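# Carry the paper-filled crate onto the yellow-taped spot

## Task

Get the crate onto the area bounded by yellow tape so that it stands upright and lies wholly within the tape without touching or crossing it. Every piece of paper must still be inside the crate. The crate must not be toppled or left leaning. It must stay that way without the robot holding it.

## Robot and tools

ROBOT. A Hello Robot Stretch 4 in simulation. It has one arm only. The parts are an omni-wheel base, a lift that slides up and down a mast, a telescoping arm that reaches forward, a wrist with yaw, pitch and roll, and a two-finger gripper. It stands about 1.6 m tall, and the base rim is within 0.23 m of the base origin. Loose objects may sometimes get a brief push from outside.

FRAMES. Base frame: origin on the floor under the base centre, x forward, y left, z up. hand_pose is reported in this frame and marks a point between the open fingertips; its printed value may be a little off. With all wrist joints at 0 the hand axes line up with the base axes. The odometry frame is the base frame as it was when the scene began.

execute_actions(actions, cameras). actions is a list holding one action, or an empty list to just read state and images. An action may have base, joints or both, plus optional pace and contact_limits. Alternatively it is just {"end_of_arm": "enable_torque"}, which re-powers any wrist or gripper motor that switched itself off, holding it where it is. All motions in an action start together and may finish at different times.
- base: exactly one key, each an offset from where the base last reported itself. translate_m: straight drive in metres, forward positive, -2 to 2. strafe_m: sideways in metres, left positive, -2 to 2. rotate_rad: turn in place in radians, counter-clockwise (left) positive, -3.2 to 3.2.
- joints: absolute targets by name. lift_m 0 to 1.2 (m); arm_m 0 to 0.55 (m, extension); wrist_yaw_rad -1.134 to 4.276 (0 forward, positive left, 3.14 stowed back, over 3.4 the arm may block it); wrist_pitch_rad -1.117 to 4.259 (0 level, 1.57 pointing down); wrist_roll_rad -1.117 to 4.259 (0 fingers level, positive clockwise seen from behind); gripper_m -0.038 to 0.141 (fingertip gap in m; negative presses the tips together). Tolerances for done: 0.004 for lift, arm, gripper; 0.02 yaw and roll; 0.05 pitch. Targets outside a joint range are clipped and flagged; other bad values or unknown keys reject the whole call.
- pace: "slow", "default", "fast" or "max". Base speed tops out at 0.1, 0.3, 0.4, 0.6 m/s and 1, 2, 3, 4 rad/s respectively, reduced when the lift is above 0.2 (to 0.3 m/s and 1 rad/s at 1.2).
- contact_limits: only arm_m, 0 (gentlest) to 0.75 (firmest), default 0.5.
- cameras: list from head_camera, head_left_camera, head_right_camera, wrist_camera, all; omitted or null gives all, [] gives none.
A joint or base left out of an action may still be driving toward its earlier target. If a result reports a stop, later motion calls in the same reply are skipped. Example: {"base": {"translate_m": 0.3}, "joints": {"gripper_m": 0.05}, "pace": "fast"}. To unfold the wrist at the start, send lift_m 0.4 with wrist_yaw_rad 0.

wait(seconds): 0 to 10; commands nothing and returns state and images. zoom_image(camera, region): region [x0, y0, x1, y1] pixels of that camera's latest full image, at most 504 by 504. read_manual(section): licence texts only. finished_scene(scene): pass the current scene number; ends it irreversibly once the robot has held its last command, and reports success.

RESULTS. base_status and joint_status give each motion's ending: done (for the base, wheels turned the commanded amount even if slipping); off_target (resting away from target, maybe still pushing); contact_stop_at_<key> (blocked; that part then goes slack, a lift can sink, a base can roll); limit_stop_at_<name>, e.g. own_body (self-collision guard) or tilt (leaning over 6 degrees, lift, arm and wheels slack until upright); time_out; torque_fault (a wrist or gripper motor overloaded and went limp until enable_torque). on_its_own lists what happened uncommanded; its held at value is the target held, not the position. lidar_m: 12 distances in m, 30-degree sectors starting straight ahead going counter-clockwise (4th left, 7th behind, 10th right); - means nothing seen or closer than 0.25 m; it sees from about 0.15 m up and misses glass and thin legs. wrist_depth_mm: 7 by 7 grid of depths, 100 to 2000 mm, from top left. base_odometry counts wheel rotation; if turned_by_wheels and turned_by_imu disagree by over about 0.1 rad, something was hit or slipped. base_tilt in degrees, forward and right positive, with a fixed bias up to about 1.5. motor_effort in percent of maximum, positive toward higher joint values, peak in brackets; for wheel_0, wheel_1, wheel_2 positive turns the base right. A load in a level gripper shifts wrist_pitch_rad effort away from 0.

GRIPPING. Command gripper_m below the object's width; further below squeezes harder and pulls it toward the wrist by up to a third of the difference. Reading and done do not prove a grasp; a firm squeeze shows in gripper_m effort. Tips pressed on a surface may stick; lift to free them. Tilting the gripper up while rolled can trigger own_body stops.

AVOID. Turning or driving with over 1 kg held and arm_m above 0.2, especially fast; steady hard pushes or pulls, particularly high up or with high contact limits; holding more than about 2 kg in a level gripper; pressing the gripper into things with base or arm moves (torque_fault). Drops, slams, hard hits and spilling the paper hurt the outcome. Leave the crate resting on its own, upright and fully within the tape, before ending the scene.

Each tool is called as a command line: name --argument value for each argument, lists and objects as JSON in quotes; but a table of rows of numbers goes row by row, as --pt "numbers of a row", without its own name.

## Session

execute_actions --actions '[]' --cameras '["head_camera","head_left_camera"]'

Scene clock: 0.00 s.
base_odometry: x=+0.000 y=+0.000 heading=+0.000 (m, m, rad; odometry frame)
turned_by_wheels: +0.000 (rad since the last result)
turned_by_imu: +0.000 (rad since the last result)
base_tilt: forward=-0.8 right=+0.0 (deg)
lidar_m: 0.92 0.80 0.80 0.95 1.64 2.30 2.69 2.94 2.20 2.10 1.82 1.55
base_status: not commanded
joint_positions: lift_m=+0.200 arm_m=+0.002 wrist_yaw_rad=+3.174 wrist_pitch_rad=+0.018 wrist_roll_rad=+0.010 gripper_m=+0.057
joint_status: not commanded
motor_effort: lift_m=+18 arm_m=+0 wrist_yaw_rad=+0 wrist_pitch_rad=-4 wrist_roll_rad=-2 gripper_m=-5 wheel_0=+0 wheel_1=+0 wheel_2=+0 (%)
hand_pose: x=-0.1177 y=+0.0782 z=+0.3734 quat_wxyz=(-0.016, -0.009, +0.005, +1.000) (m; base frame)
wrist_depth_mm: - 135 - - - - 1983 / - 117 140 - - - 1983 / - 116 142 - - - 1983 / - 131 179 - - - 1921 / 132 - - - - - 1921 / 1576 1661 217 1808 1618 1863 1808 / 1042 1008 991 1042 189 1182 1160
pictures: head_camera, head_left_camera
Images, in order (width x height): head_camera 420x560, head_left_camera 420x672.

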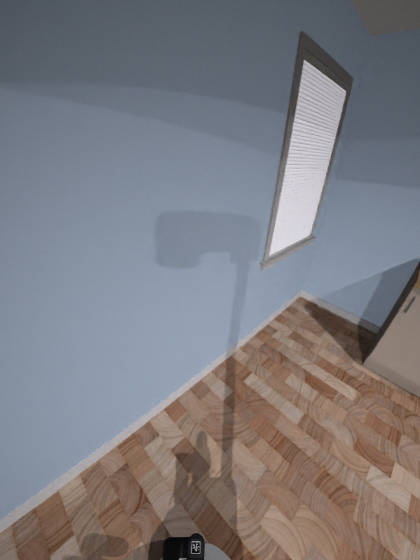

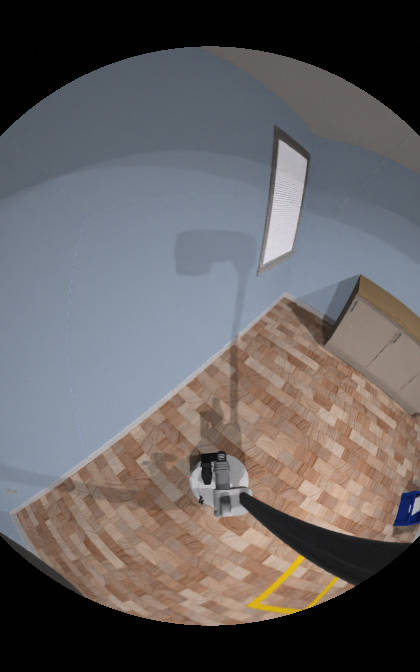

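execute_actions --actions '[{"base":{"rotate_rad":-2.36},"joints":{"lift_m":0.4,"wrist_yaw_rad":0,"wrist_pitch_rad":0.4},"pace":"fast"}]'

Scene clock: 2.80 s.
base_odometry: x=+0.000 y=+0.000 heading=-2.360 (m, m, rad; odometry frame)
turned_by_wheels: -2.360 (rad since the last result)
turned_by_imu: -2.328 (rad since the last result)
base_tilt: forward=-0.9 right=+0.1 (deg)
lidar_m: 2.18 2.19 1.87 1.82 1.14 0.84 0.79 0.83 1.15 2.29 2.36 3.06
base_status: done
joint_positions: lift_m=+0.400 arm_m=+0.002 wrist_yaw_rad=+0.000 wrist_pitch_rad=+0.402 wrist_roll_rad=+0.010 gripper_m=+0.057
joint_status: all done
motor_effort: lift_m=+20(21) arm_m=+0(0) wrist_yaw_rad=-2(9) wrist_pitch_rad=-3(2) wrist_roll_rad=-2(1) gripper_m=-3(0) wheel_0=+0(6) wheel_1=+0(8) wheel_2=-1(7) (%)
hand_pose: x=+0.4389 y=-0.0873 z=+0.4653 quat_wxyz=(+0.980, +0.005, +0.200, -0.001) (m; base frame)
wrist_depth_mm: - - - - - - - / - - - - - - - / - - - - - - - / 1661 1708 1808 1808 1808 1983 - / 1205 1255 1281 1281 1308 1336 1366 / 931 960 217 1008 976 1025 1025 / 778 768 768 778 189 842 854
pictures: head_camera, head_left_camera, head_right_camera, wrist_camera
camera_calibration (this result's frames):
wrist_camera: T_world_to_cam=[[-0.0253208, -0.998936, 0.0385351, -0.104595], [-0.356598, -0.026986, -0.933868, 0.654021], [0.933915, -0.0373878, -0.355536, -0.0227109], [0, 0, 0, 1]] pos_world=[0.251784, -0.0876836, 0.606725]
Images, in order (width x height): head_camera 420x560, head_left_camera 420x672, head_right_camera 420x672, wrist_camera 616x392.

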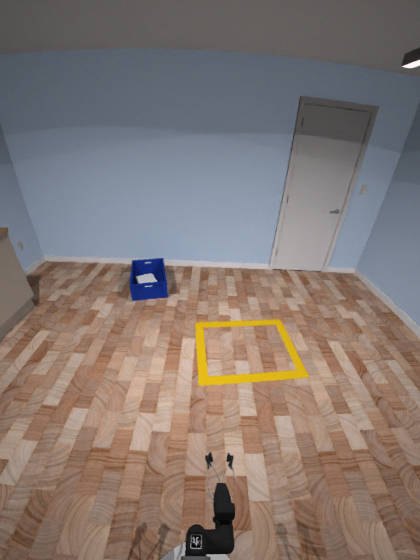

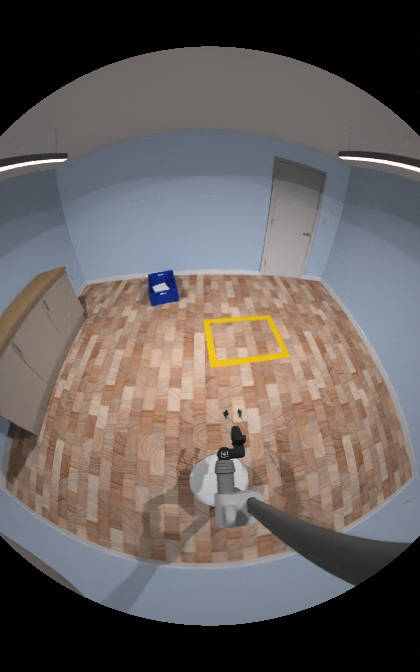

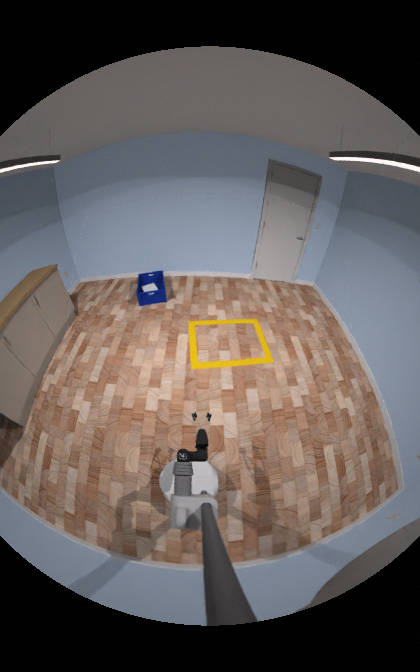

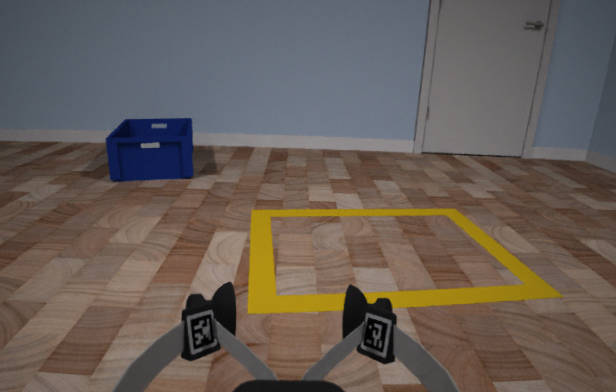

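execute_actions --actions '[{"base":{"rotate_rad":0.13},"joints":{"lift_m":0.2,"wrist_pitch_rad":0,"wrist_roll_rad":1.57,"gripper_m":0.045,"arm_m":0.12},"pace":"fast"}]' --cameras '[]'

execute_actions --actions '[{"base":{"strafe_m":0.47},"joints":{"lift_m":0.03},"pace":"fast"}]' --cameras '[]'

execute_actions --actions '[{"base":{"translate_m":1.4},"pace":"fast"}]'

Scene clock: 5.80 s.
base_odometry: x=+0.000 y=+0.000 heading=-2.230 (m, m, rad; odometry frame)
turned_by_wheels: +0.130 (rad since the last result)
turned_by_imu: +0.127 (rad since the last result)
base_tilt: forward=-0.7 right=+0.0 (deg)
lidar_m: 2.18 2.28 1.83 1.81 1.02 0.81 0.78 0.85 1.34 2.29 2.50 2.98
base_status: done
joint_positions: lift_m=+0.200 arm_m=+0.119 wrist_yaw_rad=+0.000 wrist_pitch_rad=+0.003 wrist_roll_rad=+1.570 gripper_m=+0.045
joint_status: all done
motor_effort: lift_m=+17(19) arm_m=+8(11) wrist_yaw_rad=+1(1) wrist_pitch_rad=-5(7) wrist_roll_rad=+0(2) gripper_m=-6(5) wheel_0=-1(4) wheel_1=-1(3) wheel_2=-1(6) (%)
hand_pose: x=+0.5780 y=-0.0874 z=+0.3776 quat_wxyz=(+0.708, +0.707, +0.001, -0.001) (m; base frame)
wrist_depth_mm: - - - - 1537 788 554 / - - - - 1537 788 559 / - - - - 1464 778 559 / - - - - 1464 768 554 / - - - - 1430 759 544 / - - 212 - 1118 750 535 / - - - - 187 723 525
pictures: none
No camera images: the call's "cameras" was empty. Leave "cameras" out to get every camera's image.

Scene clock: 8.20 s.
base_odometry: x=+0.371 y=-0.288 heading=-2.231 (m, m, rad; odometry frame)
turned_by_wheels: +0.000 (rad since the last result)
turned_by_imu: +0.000 (rad since the last result)
base_tilt: forward=-0.7 right=+0.1 (deg)
lidar_m: 2.14 1.71 1.36 1.37 0.95 0.74 0.73 0.81 1.23 2.77 3.00 3.04
base_status: done
joint_positions: lift_m=+0.030 arm_m=+0.119 wrist_yaw_rad=+0.000 wrist_pitch_rad=+0.003 wrist_roll_rad=+1.570 gripper_m=+0.045
joint_status: all done
motor_effort: lift_m=+17(15) arm_m=+8(8) wrist_yaw_rad=+0(0) wrist_pitch_rad=-3(6) wrist_roll_rad=+0(0) gripper_m=-5(4) wheel_0=-1(10) wheel_1=-1(8) wheel_2=-1(2) (%)
hand_pose: x=+0.5779 y=-0.0874 z=+0.2076 quat_wxyz=(+0.708, +0.707, +0.001, -0.001) (m; base frame)
wrist_depth_mm: - - - - 842 430 314 / - - - - 842 427 304 / - - - - 809 424 304 / - - - 1863 798 421 301 / - - - 1983 788 413 298 / - - 213 - 621 410 301 / - - - 1464 187 399 297
pictures: none
No camera images: the call's "cameras" was empty. Leave "cameras" out to get every camera's image.

Scene clock: 13.07 s.
base_odometry: x=-0.487 y=-1.394 heading=-2.231 (m, m, rad; odometry frame)
turned_by_wheels: +0.000 (rad since the last result)
turned_by_imu: -0.002 (rad since the last result)
base_tilt: forward=-0.7 right=+0.0 (deg)
lidar_m: 0.73 1.76 1.16 1.14 1.27 2.16 2.13 2.32 2.97 2.93 2.04 0.81
base_status: done
joint_positions: lift_m=+0.030 arm_m=+0.119 wrist_yaw_rad=+0.000 wrist_pitch_rad=+0.003 wrist_roll_rad=+1.570 gripper_m=+0.045
joint_status: not commanded
motor_effort: lift_m=+17(17) arm_m=+8(8) wrist_yaw_rad=+0(0) wrist_pitch_rad=-6(4) wrist_roll_rad=-1(1) gripper_m=-4(7) wheel_0=+1(5) wheel_1=-2(4) wheel_2=+1(15) (%)
hand_pose: x=+0.5780 y=-0.0874 z=+0.2076 quat_wxyz=(+0.708, +0.707, +0.001, -0.001) (m; base frame)
wrist_depth_mm: 1182 1229 1229 1205 831 430 312 / 1229 1229 1229 442 445 424 306 / 1229 1229 1255 449 449 427 304 / 1255 1255 1255 436 439 421 303 / 1255 1281 1281 424 427 415 300 / 1281 1281 213 413 418 410 298 / 1281 1308 750 387 187 399 297
pictures: head_camera, head_left_camera, head_right_camera, wrist_camera
camera_calibration (this result's frames):
wrist_camera: T_world_to_cam=[[-0.0412211, -0.0368698, -0.99847, 0.217357], [0.0368686, 0.998582, -0.0383961, 0.139281], [0.99847, -0.0383949, -0.0398033, -0.347097], [0, 0, 0, 1]] pos_world=[0.35039, -0.144397, 0.208557]
Images, in order (width x height): head_camera 420x560, head_left_camera 420x672, head_right_camera 420x672, wrist_camera 616x392.

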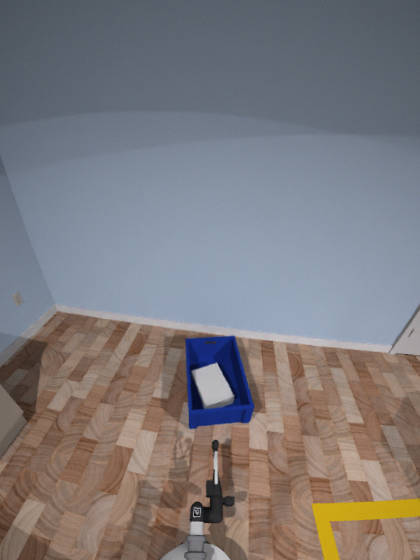

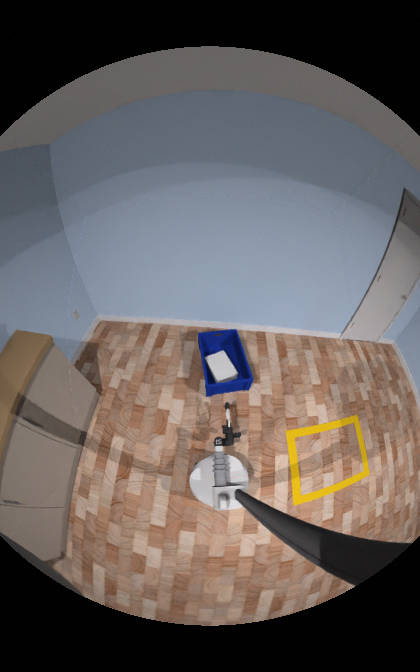

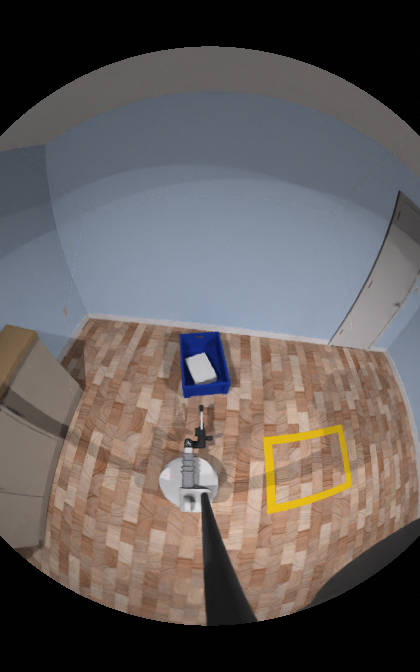

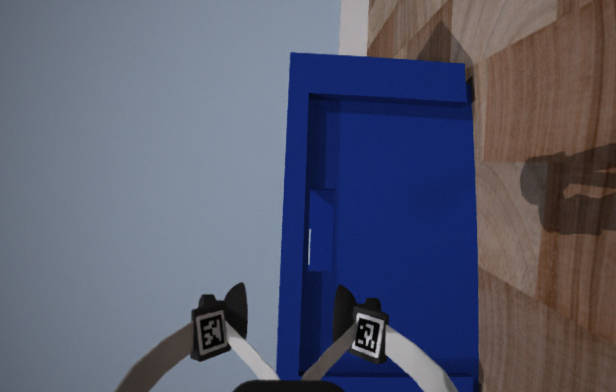

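execute_actions --actions '[{"base":{"translate_m":0.23},"pace":"slow"}]' --cameras '["wrist_camera"]'

execute_actions --actions '[{"joints":{"gripper_m":-0.038,"lift_m":0.034}}]' --cameras '[]'

execute_actions --actions '[{"base":{"translate_m":-0.8}}]' --cameras '["head_left_camera"]'

Scene clock: 18.50 s.
base_odometry: x=-0.627 y=-1.576 heading=-2.231 (m, m, rad; odometry frame)
turned_by_wheels: +0.000 (rad since the last result)
turned_by_imu: -0.002 (rad since the last result)
base_tilt: forward=-0.7 right=+0.1 (deg)
lidar_m: 0.55 1.50 1.14 1.13 1.23 2.40 2.35 2.60 3.00 2.97 1.76 0.59
base_status: done
joint_positions: lift_m=+0.030 arm_m=+0.119 wrist_yaw_rad=-0.005 wrist_pitch_rad=+0.005 wrist_roll_rad=+1.570 gripper_m=+0.045
joint_status: not commanded
on_its_own: wrist_yaw_rad is at rest, and its effort (+15) is outside its rest range (-13 to +13)
motor_effort: lift_m=+17(17) arm_m=+8(8) wrist_yaw_rad=+15(26) wrist_pitch_rad=-13(20) wrist_roll_rad=+0(2) gripper_m=-1(7) wheel_0=+3(6) wheel_1=+1(5) wheel_2=-7(11) (%)
hand_pose: x=+0.5775 y=-0.0889 z=+0.2069 quat_wxyz=(+0.707, +0.707, +0.000, -0.004) (m; base frame)
wrist_depth_mm: 976 991 991 251 265 265 263 / 991 991 1008 256 262 265 266 / 1008 1025 1025 251 255 257 259 / 1025 1025 1025 250 249 251 253 / 1025 1025 1060 237 243 245 247 / 1060 1060 213 220 236 239 241 / 1042 1060 627 213 182 235 236
pictures: wrist_camera
camera_calibration (this result's frames):
wrist_camera: T_world_to_cam=[[-0.0440642, -0.0364727, -0.998363, 0.218172], [0.0420878, 0.998378, -0.0383309, 0.137758], [0.998142, -0.0437079, -0.0424577, -0.346449], [0, 0, 0, 1]] pos_world=[0.349621, -0.144719, 0.208386]
Images, in order (width x height): wrist_camera 616x392.

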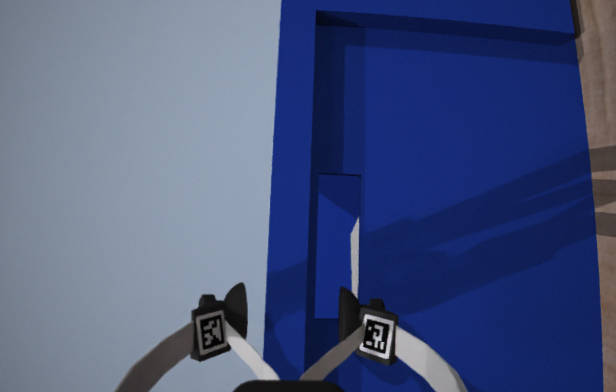

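Scene clock: 20.03 s.
base_odometry: x=-0.628 y=-1.576 heading=-2.231 (m, m, rad; odometry frame)
turned_by_wheels: +0.000 (rad since the last result)
turned_by_imu: +0.000 (rad since the last result)
base_tilt: forward=-0.9 right=+0.0 (deg)
lidar_m: 0.54 1.52 1.13 1.11 1.22 2.39 2.36 2.58 3.00 2.97 1.75 0.60
base_status: not commanded
joint_positions: lift_m=+0.034 arm_m=+0.120 wrist_yaw_rad=+0.004 wrist_pitch_rad=+0.005 wrist_roll_rad=+1.570 gripper_m=-0.037
joint_status: all done
motor_effort: lift_m=+22(21) arm_m=+2(8) wrist_yaw_rad=-13(16) wrist_pitch_rad=-13(27) wrist_roll_rad=-1(0) gripper_m=-26(29) wheel_0=-5(4) wheel_1=-3(3) wheel_2=+5(7) (%)
hand_pose: x=+0.5795 y=-0.0863 z=+0.2104 quat_wxyz=(+0.707, +0.707, +0.003, -0.001) (m; base frame)
wrist_depth_mm: 960 960 991 253 256 258 257 / 976 991 991 248 251 253 257 / 1008 1008 1008 242 246 249 251 / 1008 1025 1042 238 240 243 244 / 1025 1025 1060 233 236 237 238 / 1042 1060 1042 210 229 231 234 / 1060 150 176 206 173 228 229
pictures: none
No camera images: the call's "cameras" was empty. Leave "cameras" out to get every camera's image.

Scene clock: 24.17 s.
base_odometry: x=-0.138 y=-0.944 heading=-2.230 (m, m, rad; odometry frame)
turned_by_wheels: +0.000 (rad since the last result)
turned_by_imu: +0.003 (rad since the last result)
base_tilt: forward=-0.8 right=+0.0 (deg)
lidar_m: 0.54 1.56 1.24 1.22 1.36 1.59 1.55 1.72 2.61 2.84 2.73 0.61
base_status: done
joint_positions: lift_m=+0.034 arm_m=+0.120 wrist_yaw_rad=+0.007 wrist_pitch_rad=+0.005 wrist_roll_rad=+1.570 gripper_m=-0.037
joint_status: not commanded
on_its_own: wrist_yaw_rad is at rest, and its effort (-20) is outside its rest range (-13 to +13)
motor_effort: lift_m=+22(22) arm_m=+1(1) wrist_yaw_rad=-20(22) wrist_pitch_rad=-14(13) wrist_roll_rad=-1(2) gripper_m=-28(30) wheel_0=-2(7) wheel_1=-1(1) wheel_2=+7(18) (%)
hand_pose: x=+0.5799 y=-0.0853 z=+0.2104 quat_wxyz=(+0.707, +0.707, +0.004, +0.001) (m; base frame)
wrist_depth_mm: 1756 1708 1756 255 260 262 259 / 1756 1808 1808 250 255 258 260 / 1756 1808 1756 243 249 251 253 / 1808 1808 1808 240 242 244 247 / 1808 1863 1808 235 237 238 240 / 1863 1921 1863 210 230 232 235 / 1983 151 177 206 172 227 229
pictures: head_left_camera
Images, in order (width x height): head_left_camera 420x672.

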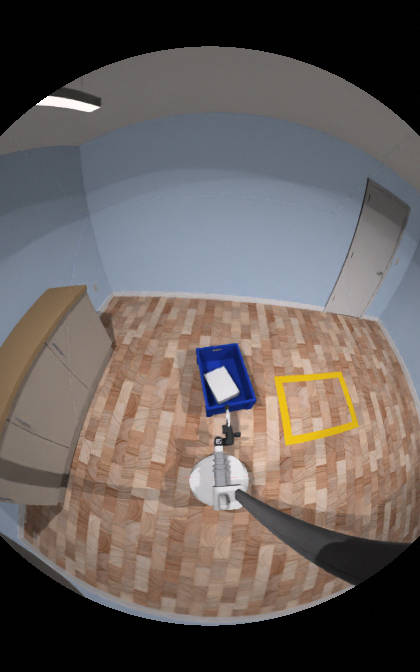

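execute_actions --actions '[{"base":{"strafe_m":-0.25},"joints":{"wrist_yaw_rad":0.45},"pace":"slow"}]' --cameras '["head_camera"]'

execute_actions --actions '[{"base":{"strafe_m":-0.3},"joints":{"wrist_yaw_rad":0.9},"pace":"slow"}]' --cameras '["head_camera"]'

Scene clock: 28.53 s.
base_odometry: x=-0.335 y=-0.792 heading=-2.229 (m, m, rad; odometry frame)
turned_by_wheels: +0.002 (rad since the last result)
turned_by_imu: +0.001 (rad since the last result)
base_tilt: forward=-0.7 right=+0.1 (deg)
lidar_m: 0.54 0.53 1.49 1.47 1.62 1.62 1.60 1.75 2.64 2.61 2.68 2.16
base_status: done
joint_positions: lift_m=+0.034 arm_m=+0.120 wrist_yaw_rad=+0.467 wrist_pitch_rad=+0.004 wrist_roll_rad=+1.570 gripper_m=-0.037
joint_status: all done
on_its_own: wrist_yaw_rad is at rest, and its effort (-50) is outside its rest range (-13 to +13)
motor_effort: lift_m=+22(22) arm_m=+1(1) wrist_yaw_rad=-50(84) wrist_pitch_rad=-11(13) wrist_roll_rad=-2(3) gripper_m=-24(31) wheel_0=+10(14) wheel_1=+3(7) wheel_2=+8(11) (%)
hand_pose: x=+0.5877 y=+0.0519 z=+0.2108 quat_wxyz=(+0.688, +0.687, +0.165, +0.162) (m; base frame)
wrist_depth_mm: 1618 1618 1661 216 217 219 221 / 1708 1756 1708 202 219 221 223 / 1921 1921 1863 203 222 223 224 / - - - 222 224 224 226 / - - - 224 226 228 229 / - - - 207 227 229 229 / - 154 176 209 173 230 232
pictures: head_camera
Images, in order (width x height): head_camera 420x560.

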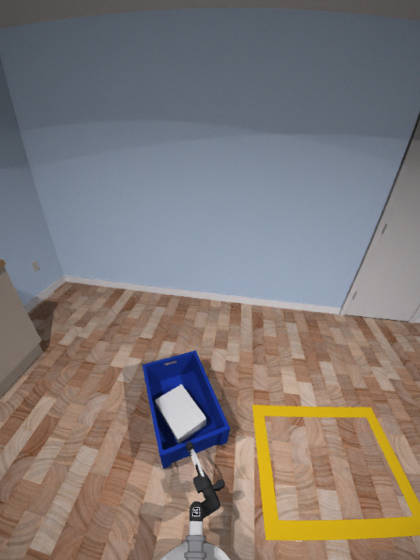

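Scene clock: 32.67 s.
base_odometry: x=-0.573 y=-0.609 heading=-2.227 (m, m, rad; odometry frame)
turned_by_wheels: +0.002 (rad since the last result)
turned_by_imu: +0.001 (rad since the last result)
base_tilt: forward=-0.7 right=+0.2 (deg)
lidar_m: 0.60 0.51 1.79 1.76 2.07 1.65 1.64 1.80 2.31 2.31 2.55 2.14
base_status: done
joint_positions: lift_m=+0.034 arm_m=+0.120 wrist_yaw_rad=+0.911 wrist_pitch_rad=+0.004 wrist_roll_rad=+1.570 gripper_m=-0.037
joint_status: all done
on_its_own: wrist_yaw_rad is at rest, and its effort (-33) is outside its rest range (-13 to +13)
motor_effort: lift_m=+21(22) arm_m=+1(1) wrist_yaw_rad=-33(78) wrist_pitch_rad=-10(11) wrist_roll_rad=-3(2) gripper_m=-29(28) wheel_0=+10(13) wheel_1=+1(8) wheel_2=+9(11) (%)
hand_pose: x=+0.5366 y=+0.1744 z=+0.2107 quat_wxyz=(+0.636, +0.634, +0.312, +0.310) (m; base frame)
wrist_depth_mm: 1921 1921 1921 190 208 208 208 / - - - 195 211 211 213 / - - - 199 216 216 217 / - - - 204 220 221 222 / - - - 224 226 226 229 / - - 1756 210 230 232 234 / - 153 176 215 172 236 240
pictures: head_camera
Images, in order (width x height): head_camera 420x560.

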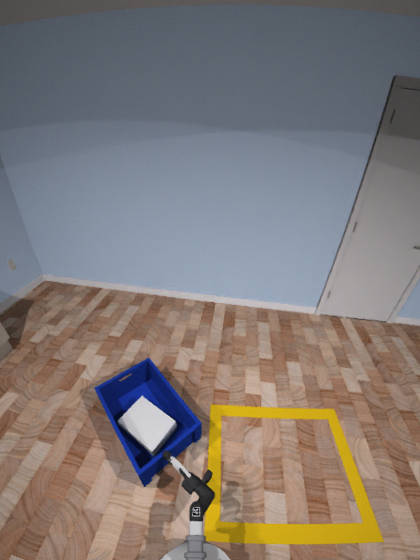

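execute_actions --actions '[{"base":{"strafe_m":-0.35},"joints":{"wrist_yaw_rad":1.2},"pace":"slow"}]' --cameras '["head_camera"]'

execute_actions --actions '[{"base":{"strafe_m":-0.35},"joints":{"wrist_yaw_rad":1.45},"pace":"slow"}]' --cameras '["head_left_camera"]'

Scene clock: 37.67 s.
base_odometry: x=-0.850 y=-0.396 heading=-2.225 (m, m, rad; odometry frame)
turned_by_wheels: +0.002 (rad since the last result)
turned_by_imu: +0.002 (rad since the last result)
base_tilt: forward=-0.8 right=+0.1 (deg)
lidar_m: 0.64 0.44 0.52 2.11 2.12 1.70 1.69 1.85 1.99 1.96 2.16 2.06
base_status: done
joint_positions: lift_m=+0.034 arm_m=+0.120 wrist_yaw_rad=+1.208 wrist_pitch_rad=+0.005 wrist_roll_rad=+1.570 gripper_m=-0.037
joint_status: all done
on_its_own: wrist_yaw_rad is at rest, and its effort (-24) is outside its rest range (-13 to +13)
motor_effort: lift_m=+22(22) arm_m=+1(1) wrist_yaw_rad=-24(69) wrist_pitch_rad=-11(12) wrist_roll_rad=-3(2) gripper_m=-29(31) wheel_0=+13(14) wheel_1=+1(14) wheel_2=+9(9) (%)
hand_pose: x=+0.4748 y=+0.2388 z=+0.2106 quat_wxyz=(+0.583, +0.581, +0.403, +0.400) (m; base frame)
wrist_depth_mm: - - - 221 224 225 226 / - - - 208 226 228 229 / - - - 210 228 229 231 / - - - 229 230 232 233 / - - - 232 233 234 236 / - - 1921 214 236 236 238 / - 152 174 217 169 238 240
pictures: head_camera
Images, in order (width x height): head_camera 420x560.

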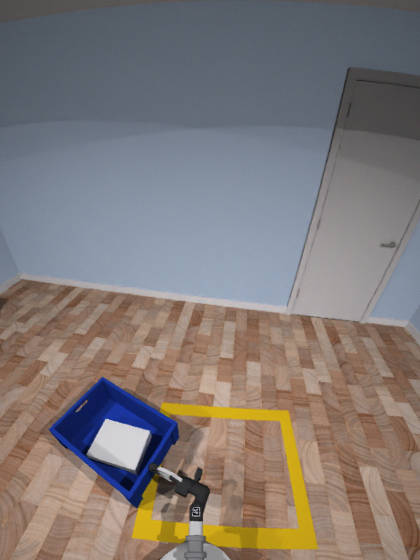

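Scene clock: 42.30 s.
base_odometry: x=-1.128 y=-0.183 heading=-2.224 (m, m, rad; odometry frame)
turned_by_wheels: +0.002 (rad since the last result)
turned_by_imu: +0.003 (rad since the last result)
base_tilt: forward=-0.7 right=+0.0 (deg)
lidar_m: 2.00 0.45 0.41 2.48 2.18 1.77 1.74 1.92 1.64 1.61 1.80 2.00
base_status: done
joint_positions: lift_m=+0.034 arm_m=+0.120 wrist_yaw_rad=+1.455 wrist_pitch_rad=+0.005 wrist_roll_rad=+1.570 gripper_m=-0.037
joint_status: all done
on_its_own: wrist_yaw_rad is at rest, and its effort (-15) is outside its rest range (-13 to +13)
motor_effort: lift_m=+21(21) arm_m=+1(1) wrist_yaw_rad=-15(59) wrist_pitch_rad=-12(12) wrist_roll_rad=-3(2) gripper_m=-31(29) wheel_0=+13(15) wheel_1=-1(8) wheel_2=+8(7) (%)
hand_pose: x=+0.4109 y=+0.2765 z=+0.2105 quat_wxyz=(+0.529, +0.527, +0.471, +0.469) (m; base frame)
wrist_depth_mm: - - - 222 224 226 227 / - - - 209 227 228 229 / - - - 212 229 231 232 / - - - 231 232 234 235 / - - - 234 235 237 237 / - - - 219 237 240 241 / - 151 175 220 170 242 245
pictures: head_left_camera
Images, in order (width x height): head_left_camera 420x672.

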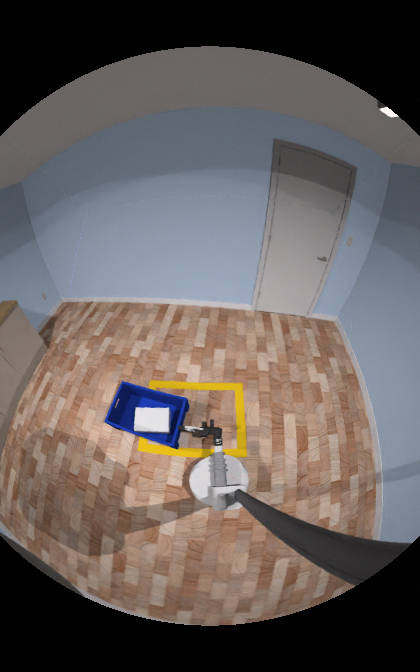

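execute_actions --actions '[{"base":{"strafe_m":-0.3},"joints":{"wrist_yaw_rad":1.57,"arm_m":0.21},"pace":"slow"}]' --cameras '["head_left_camera","wrist_camera"]'

zoom_image --camera "head_left_camera" --region '[70,350,250,480]'

Scene clock: 46.90 s.
base_odometry: x=-1.366 y=-0.002 heading=-2.221 (m, m, rad; odometry frame)
turned_by_wheels: +0.002 (rad since the last result)
turned_by_imu: +0.005 (rad since the last result)
base_tilt: forward=-0.9 right=+0.2 (deg)
lidar_m: 1.93 0.44 0.44 2.75 2.22 1.81 1.78 1.66 1.31 1.31 1.48 1.95
base_status: done
joint_positions: lift_m=+0.034 arm_m=+0.209 wrist_yaw_rad=+1.576 wrist_pitch_rad=+0.005 wrist_roll_rad=+1.570 gripper_m=-0.037
joint_status: all done
on_its_own: wrist_yaw_rad is at rest, and its effort (-17) is outside its rest range (-13 to +13)
motor_effort: lift_m=+22(22) arm_m=+8(9) wrist_yaw_rad=-17(55) wrist_pitch_rad=-12(12) wrist_roll_rad=-2(2) gripper_m=-31(31) wheel_0=+16(19) wheel_1=+2(12) wheel_2=+9(13) (%)
hand_pose: x=+0.4655 y=+0.2889 z=+0.2105 quat_wxyz=(+0.500, +0.497, +0.502, +0.500) (m; base frame)
wrist_depth_mm: - - - 246 248 249 251 / - - - 227 246 248 249 / - - - 243 244 246 247 / - - - 241 242 246 246 / - - - 240 242 243 245 / - - - 222 240 242 244 / - 151 175 220 169 240 243
pictures: head_left_camera, wrist_camera
camera_calibration (this result's frames):
wrist_camera: T_world_to_cam=[[0.0363798, -0.0436527, -0.998384, 0.195276], [-0.99878, 0.0318078, -0.0377849, 0.529051], [0.0334058, 0.99854, -0.0424423, -0.0700517], [0, 0, 0, 1]] pos_world=[0.523641, 0.0616458, 0.211978]
Images, in order (width x height): head_left_camera 420x672, wrist_camera 616x392.

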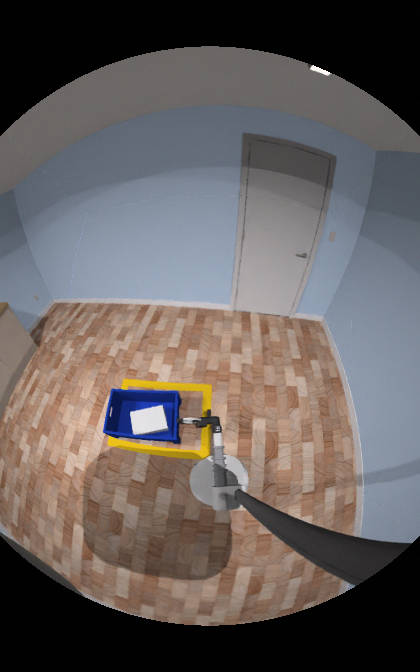

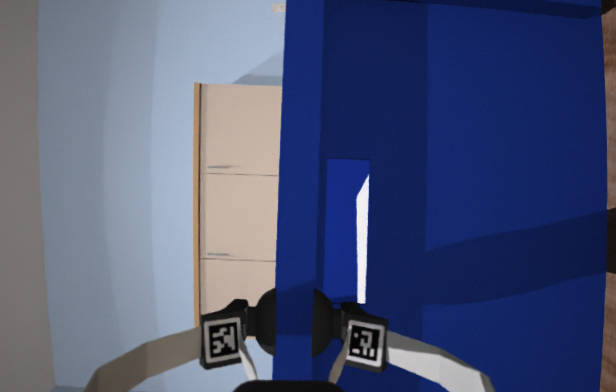

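Region (70, 350, 250, 480) of head_left_camera's 420x672 image, scaled by 2.800, with more detail than that image has.

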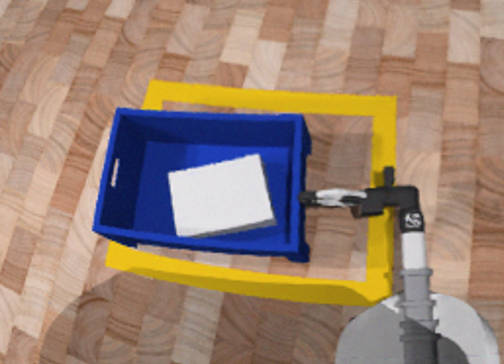

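execute_actions --actions '[{"base":{"strafe_m":-0.125},"joints":{"arm_m":0.225},"pace":"slow"}]' --cameras '["head_left_camera"]'

zoom_image --camera "head_left_camera" --region '[70,350,250,480]'

Scene clock: 49.97 s.
base_odometry: x=-1.466 y=+0.074 heading=-2.219 (m, m, rad; odometry frame)
turned_by_wheels: +0.002 (rad since the last result)
turned_by_imu: +0.003 (rad since the last result)
base_tilt: forward=-0.8 right=+0.3 (deg)
lidar_m: 1.90 0.43 0.45 2.88 2.25 1.81 1.80 1.53 1.22 1.19 1.35 1.94
base_status: done
joint_positions: lift_m=+0.034 arm_m=+0.224 wrist_yaw_rad=+1.577 wrist_pitch_rad=+0.005 wrist_roll_rad=+1.570 gripper_m=-0.037
joint_status: all done
on_its_own: wrist_yaw_rad is at rest, and its effort (-20) is outside its rest range (-13 to +13)
motor_effort: lift_m=+22(22) arm_m=+8(10) wrist_yaw_rad=-20(34) wrist_pitch_rad=-13(13) wrist_roll_rad=-1(3) gripper_m=-34(34) wheel_0=+16(25) wheel_1=+3(3) wheel_2=+10(9) (%)
hand_pose: x=+0.4802 y=+0.2890 z=+0.2105 quat_wxyz=(+0.500, +0.497, +0.503, +0.500) (m; base frame)
wrist_depth_mm: - - - 254 256 258 260 / - - - 251 254 256 258 / - - - 249 250 253 254 / - - - 246 248 248 250 / - - - 242 244 246 248 / - - - 222 241 242 244 / - 151 174 219 170 239 241
pictures: head_left_camera
Images, in order (width x height): head_left_camera 420x672.

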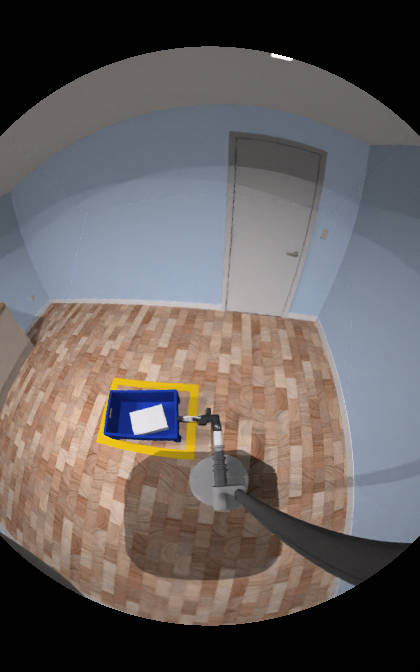

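Region (70, 350, 250, 480) of head_left_camera's 420x672 image, scaled by 2.800, with more detail than that image has.

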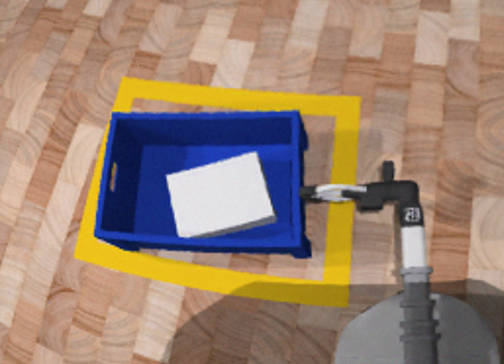

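execute_actions --actions '[{"joints":{"arm_m":0.19},"pace":"slow"}]' --cameras '[]'

execute_actions --actions '[{"joints":{"gripper_m":0.045,"lift_m":0.03}}]' --cameras '[]'

execute_actions --actions '[{"base":{"strafe_m":-0.06},"pace":"slow"}]' --cameras '["head_left_camera"]'

zoom_image --camera "head_left_camera" --region '[70,350,250,480]'

Scene clock: 52.37 s.
base_odometry: x=-1.466 y=+0.074 heading=-2.221 (m, m, rad; odometry frame)
turned_by_wheels: -0.002 (rad since the last result)
turned_by_imu: -0.003 (rad since the last result)
base_tilt: forward=-0.8 right=+0.1 (deg)
lidar_m: 1.90 0.41 0.43 2.89 2.25 1.81 1.78 1.53 1.21 1.21 1.33 1.93
base_status: not commanded
joint_positions: lift_m=+0.034 arm_m=+0.192 wrist_yaw_rad=+1.559 wrist_pitch_rad=+0.005 wrist_roll_rad=+1.570 gripper_m=-0.037
joint_status: all done
on_its_own: wrist_yaw_rad is at rest, and its effort (+31) is outside its rest range (-13 to +13)
motor_effort: lift_m=+21(22) arm_m=-11(12) wrist_yaw_rad=+31(32) wrist_pitch_rad=-11(12) wrist_roll_rad=-2(2) gripper_m=-26(31) wheel_0=+3(16) wheel_1=-4(4) wheel_2=+4(9) (%)
hand_pose: x=+0.4537 y=+0.2874 z=+0.2105 quat_wxyz=(+0.504, +0.502, +0.498, +0.496) (m; base frame)
wrist_depth_mm: - - - 252 255 257 258 / - - - 250 252 253 255 / - - - 247 249 252 252 / - - - 244 246 247 250 / - - - 242 244 245 247 / - - - 220 241 242 243 / - 150 176 220 172 240 241
pictures: none
No camera images: the call's "cameras" was empty. Leave "cameras" out to get every camera's image.

Scene clock: 53.90 s.
base_odometry: x=-1.466 y=+0.074 heading=-2.221 (m, m, rad; odometry frame)
turned_by_wheels: +0.000 (rad since the last result)
turned_by_imu: -0.001 (rad since the last result)
base_tilt: forward=-0.7 right=+0.1 (deg)
lidar_m: 1.91 0.41 0.42 2.88 2.25 1.82 1.78 1.51 1.21 1.20 1.35 1.94
base_status: not commanded
joint_positions: lift_m=+0.030 arm_m=+0.191 wrist_yaw_rad=+1.569 wrist_pitch_rad=+0.000 wrist_roll_rad=+1.570 gripper_m=+0.045
joint_status: all done
motor_effort: lift_m=+16(19) arm_m=-9(12) wrist_yaw_rad=+2(30) wrist_pitch_rad=+2(12) wrist_roll_rad=-3(2) gripper_m=-2(27) wheel_0=-1(9) wheel_1=+0(4) wheel_2=+0(5) (%)
hand_pose: x=+0.4502 y=+0.2884 z=+0.2084 quat_wxyz=(+0.500, +0.500, +0.500, +0.500) (m; base frame)
wrist_depth_mm: - - - 250 252 254 255 / - - - 248 250 251 252 / - - - 246 247 250 250 / - - - 243 245 248 248 / - - - 241 243 245 246 / - - 213 223 240 242 242 / - - - 220 183 239 241
pictures: none
No camera images: the call's "cameras" was empty. Leave "cameras" out to get every camera's image.

Scene clock: 55.63 s.
base_odometry: x=-1.514 y=+0.110 heading=-2.221 (m, m, rad; odometry frame)
turned_by_wheels: +0.000 (rad since the last result)
turned_by_imu: +0.000 (rad since the last result)
base_tilt: forward=-0.7 right=+0.1 (deg)
lidar_m: 1.90 0.50 0.46 2.93 2.25 1.82 1.81 1.46 1.16 1.14 1.28 1.93
base_status: done
joint_positions: lift_m=+0.030 arm_m=+0.191 wrist_yaw_rad=+1.570 wrist_pitch_rad=+0.002 wrist_roll_rad=+1.570 gripper_m=+0.045
joint_status: not commanded
motor_effort: lift_m=+16(16) arm_m=-8(8) wrist_yaw_rad=+0(1) wrist_pitch_rad=-2(4) wrist_roll_rad=-2(2) gripper_m=-5(1) wheel_0=+1(5) wheel_1=+0(7) wheel_2=+0(0) (%)
hand_pose: x=+0.4501 y=+0.2884 z=+0.2079 quat_wxyz=(+0.501, +0.500, +0.500, +0.499) (m; base frame)
wrist_depth_mm: - - - 304 306 301 301 / - - - 309 312 314 312 / - - - 307 307 309 303 / - - - 866 304 309 300 / - - - 866 303 304 298 / - - 212 296 300 303 303 / - - - 277 187 300 298
pictures: head_left_camera
Images, in order (width x height): head_left_camera 420x672.

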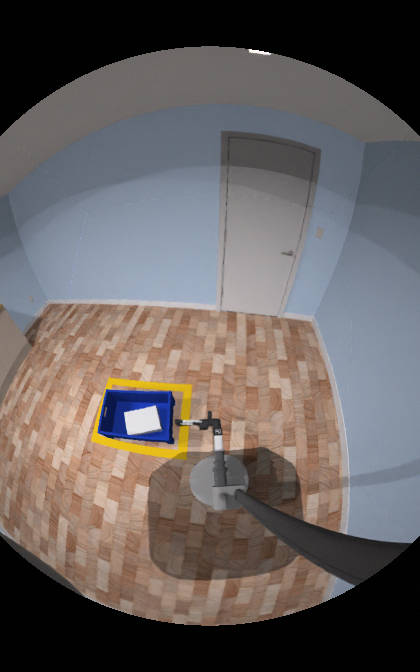

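Region (70, 350, 250, 480) of head_left_camera's 420x672 image, scaled by 2.800, with more detail than that image has.

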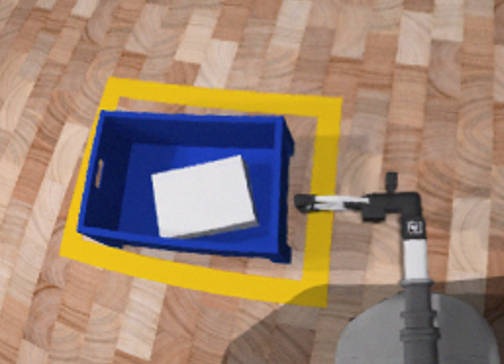

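execute_actions --actions '[{"base":{"translate_m":-0.42},"joints":{"gripper_m":-0.02,"arm_m":0.1},"pace":"fast"}]' --cameras '[]'

execute_actions --actions '[{"base":{"strafe_m":0.9},"joints":{"wrist_yaw_rad":0,"lift_m":0.02},"pace":"fast"}]' --cameras '["head_camera","wrist_camera"]'

Scene clock: 58.57 s.
base_odometry: x=-1.259 y=+0.444 heading=-2.221 (m, m, rad; odometry frame)
turned_by_wheels: +0.000 (rad since the last result)
turned_by_imu: +0.000 (rad since the last result)
base_tilt: forward=-0.8 right=+0.1 (deg)
lidar_m: 2.32 0.80 1.01 3.02 1.72 1.40 1.39 1.35 1.09 1.07 1.21 1.86
base_status: done
joint_positions: lift_m=+0.030 arm_m=+0.101 wrist_yaw_rad=+1.570 wrist_pitch_rad=+0.002 wrist_roll_rad=+1.570 gripper_m=-0.020
joint_status: all done
motor_effort: lift_m=+17(17) arm_m=-8(9) wrist_yaw_rad=+0(2) wrist_pitch_rad=-3(3) wrist_roll_rad=-2(3) gripper_m=-14(14) wheel_0=+1(6) wheel_1=+1(6) wheel_2=+0(14) (%)
hand_pose: x=+0.3600 y=+0.2884 z=+0.2078 quat_wxyz=(+0.501, +0.500, +0.500, +0.499) (m; base frame)
wrist_depth_mm: - - - 699 654 430 314 / - - - - 798 433 306 / - - - - 831 430 304 / - - - - 820 427 303 / - - - - 798 418 300 / - - - 202 768 410 303 / - - 179 195 166 402 298
pictures: none
No camera images: the call's "cameras" was empty. Leave "cameras" out to get every camera's image.

Scene clock: 62.03 s.
base_odometry: x=-0.543 y=-0.100 heading=-2.221 (m, m, rad; odometry frame)
turned_by_wheels: +0.000 (rad since the last result)
turned_by_imu: +0.000 (rad since the last result)
base_tilt: forward=-0.7 right=+0.1 (deg)
lidar_m: 0.70 2.72 2.14 2.12 1.57 1.27 1.25 1.38 2.01 1.97 2.18 0.75
base_status: done
joint_positions: lift_m=+0.020 arm_m=+0.101 wrist_yaw_rad=+0.000 wrist_pitch_rad=+0.002 wrist_roll_rad=+1.570 gripper_m=-0.020
joint_status: all done
motor_effort: lift_m=+17(17) arm_m=-8(8) wrist_yaw_rad=-1(7) wrist_pitch_rad=-4(4) wrist_roll_rad=-3(2) gripper_m=-17(14) wheel_0=+1(11) wheel_1=+1(10) wheel_2=+1(1) (%)
hand_pose: x=+0.5608 y=-0.0873 z=+0.1978 quat_wxyz=(+0.707, +0.707, +0.001, -0.001) (m; base frame)
wrist_depth_mm: 1983 - - 410 415 410 297 / - - - 413 410 407 298 / - - - 404 407 404 290 / - - - 402 402 402 286 / - - - 397 399 397 285 / - - - 203 397 389 289 / - - 178 196 165 379 285
pictures: head_camera, wrist_camera
camera_calibration (this result's frames):
wrist_camera: T_world_to_cam=[[-0.0407858, -0.0361723, -0.998513, 0.206627], [0.036633, 0.998618, -0.0376725, 0.139453], [0.998496, -0.0381151, -0.0394044, -0.33046], [0, 0, 0, 1]] pos_world=[0.333282, -0.144382, 0.198552]
Images, in order (width x height): head_camera 420x560, wrist_camera 616x392.

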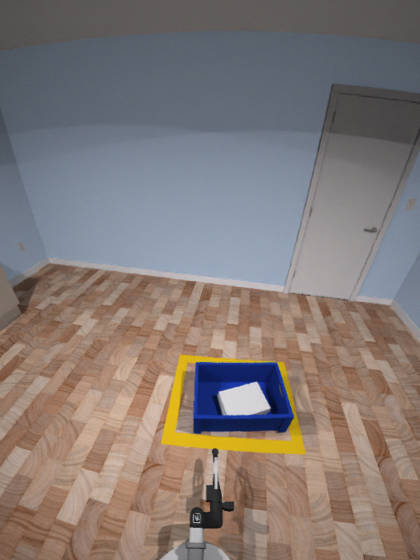

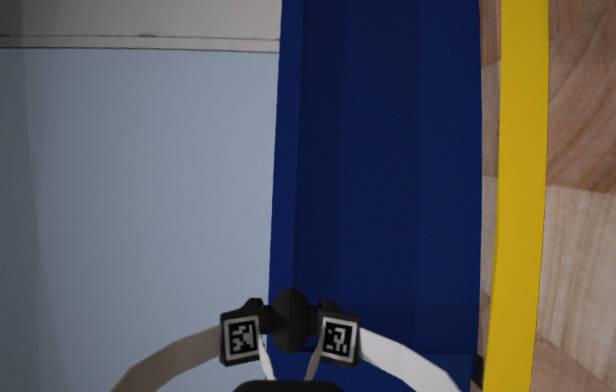

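execute_actions --actions '[{"joints":{"arm_m":0.3},"pace":"slow"}]' --cameras '[]'

execute_actions --actions '[{"base":{"strafe_m":-0.2},"joints":{"arm_m":0.1},"pace":"fast"}]' --cameras '["head_camera","wrist_camera"]'

zoom_image --camera "head_camera" --region '[110,330,310,470]'

Scene clock: 65.83 s.
base_odometry: x=-0.543 y=-0.100 heading=-2.220 (m, m, rad; odometry frame)
turned_by_wheels: +0.001 (rad since the last result)
turned_by_imu: +0.000 (rad since the last result)
base_tilt: forward=-0.7 right=+0.1 (deg)
lidar_m: 0.77 2.73 2.14 2.12 1.56 1.27 1.24 1.39 2.01 1.95 2.17 0.77
base_status: not commanded
joint_positions: lift_m=+0.020 arm_m=+0.298 wrist_yaw_rad=+0.002 wrist_pitch_rad=+0.002 wrist_roll_rad=+1.570 gripper_m=-0.020
joint_status: all done
motor_effort: lift_m=+17(17) arm_m=+13(13) wrist_yaw_rad=-6(11) wrist_pitch_rad=-2(3) wrist_roll_rad=-2(2) gripper_m=-10(13) wheel_0=+6(6) wheel_1=+6(5) wheel_2=-2(4) (%)
hand_pose: x=+0.7573 y=-0.0868 z=+0.1979 quat_wxyz=(+0.707, +0.707, +0.001, +0.000) (m; base frame)
wrist_depth_mm: 1808 1808 1921 236 238 239 241 / 1863 1921 1921 236 238 240 241 / 1921 1921 1983 237 237 241 243 / 1921 1983 1983 237 240 242 244 / 1983 1983 - 238 240 242 244 / - - - 208 242 243 245 / - - 174 198 166 244 246
pictures: none
No camera images: the call's "cameras" was empty. Leave "cameras" out to get every camera's image.

Scene clock: 67.50 s.
base_odometry: x=-0.702 y=+0.021 heading=-2.220 (m, m, rad; odometry frame)
turned_by_wheels: +0.000 (rad since the last result)
turned_by_imu: -0.001 (rad since the last result)
base_tilt: forward=-0.7 right=+0.1 (deg)
lidar_m: 0.72 0.78 2.34 2.32 1.60 1.30 1.27 1.43 1.80 1.76 1.96 0.77
base_status: done
joint_positions: lift_m=+0.020 arm_m=+0.101 wrist_yaw_rad=+0.000 wrist_pitch_rad=+0.002 wrist_roll_rad=+1.570 gripper_m=-0.020
joint_status: all done
motor_effort: lift_m=+17(17) arm_m=-8(11) wrist_yaw_rad=+1(19) wrist_pitch_rad=-4(4) wrist_roll_rad=-2(3) gripper_m=-17(12) wheel_0=-2(16) wheel_1=+0(10) wheel_2=+1(0) (%)
hand_pose: x=+0.5608 y=-0.0875 z=+0.1977 quat_wxyz=(+0.707, +0.707, +0.001, -0.001) (m; base frame)
wrist_depth_mm: - - - 410 407 410 297 / - - - 424 427 407 297 / - - - 427 427 404 290 / - - - 421 427 402 287 / - - - 424 427 394 285 / - - - 203 430 387 287 / - - 175 193 167 377 283
pictures: head_camera, wrist_camera
camera_calibration (this result's frames):
wrist_camera: T_world_to_cam=[[-0.0411029, -0.0361615, -0.9985, 0.20671], [0.0371931, 0.998597, -0.0376961, 0.139304], [0.998462, -0.0386867, -0.0397002, -0.330431], [0, 0, 0, 1]] pos_world=[0.333239, -0.144416, 0.198533]
Images, in order (width x height): head_camera 420x560, wrist_camera 616x392.

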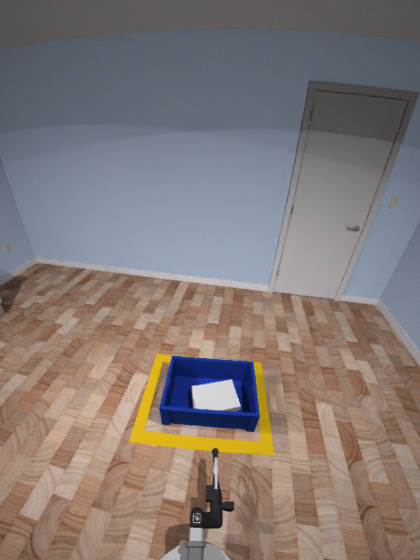

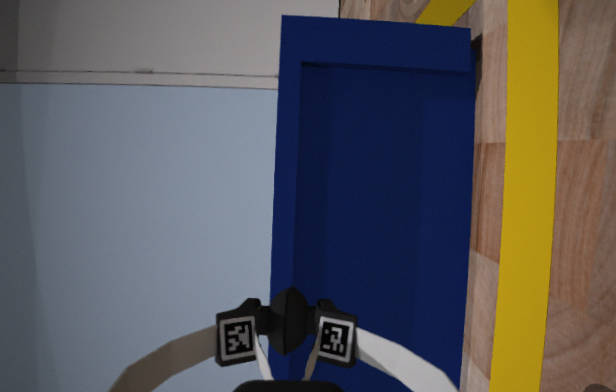

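Region (110, 330, 310, 470) of head_camera's 420x560 image, scaled by 2.520, with more detail than that image has; it fills the top 353 rows of this view, and the rest is white.

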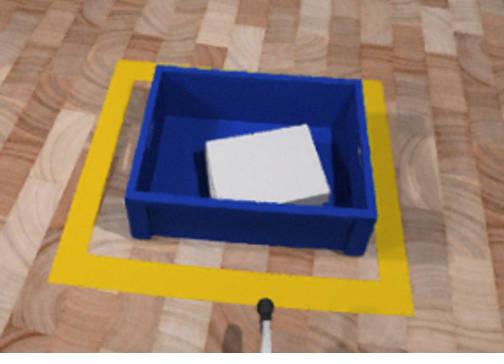

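finished_scene --scene 2

The scene is finished: the task was done.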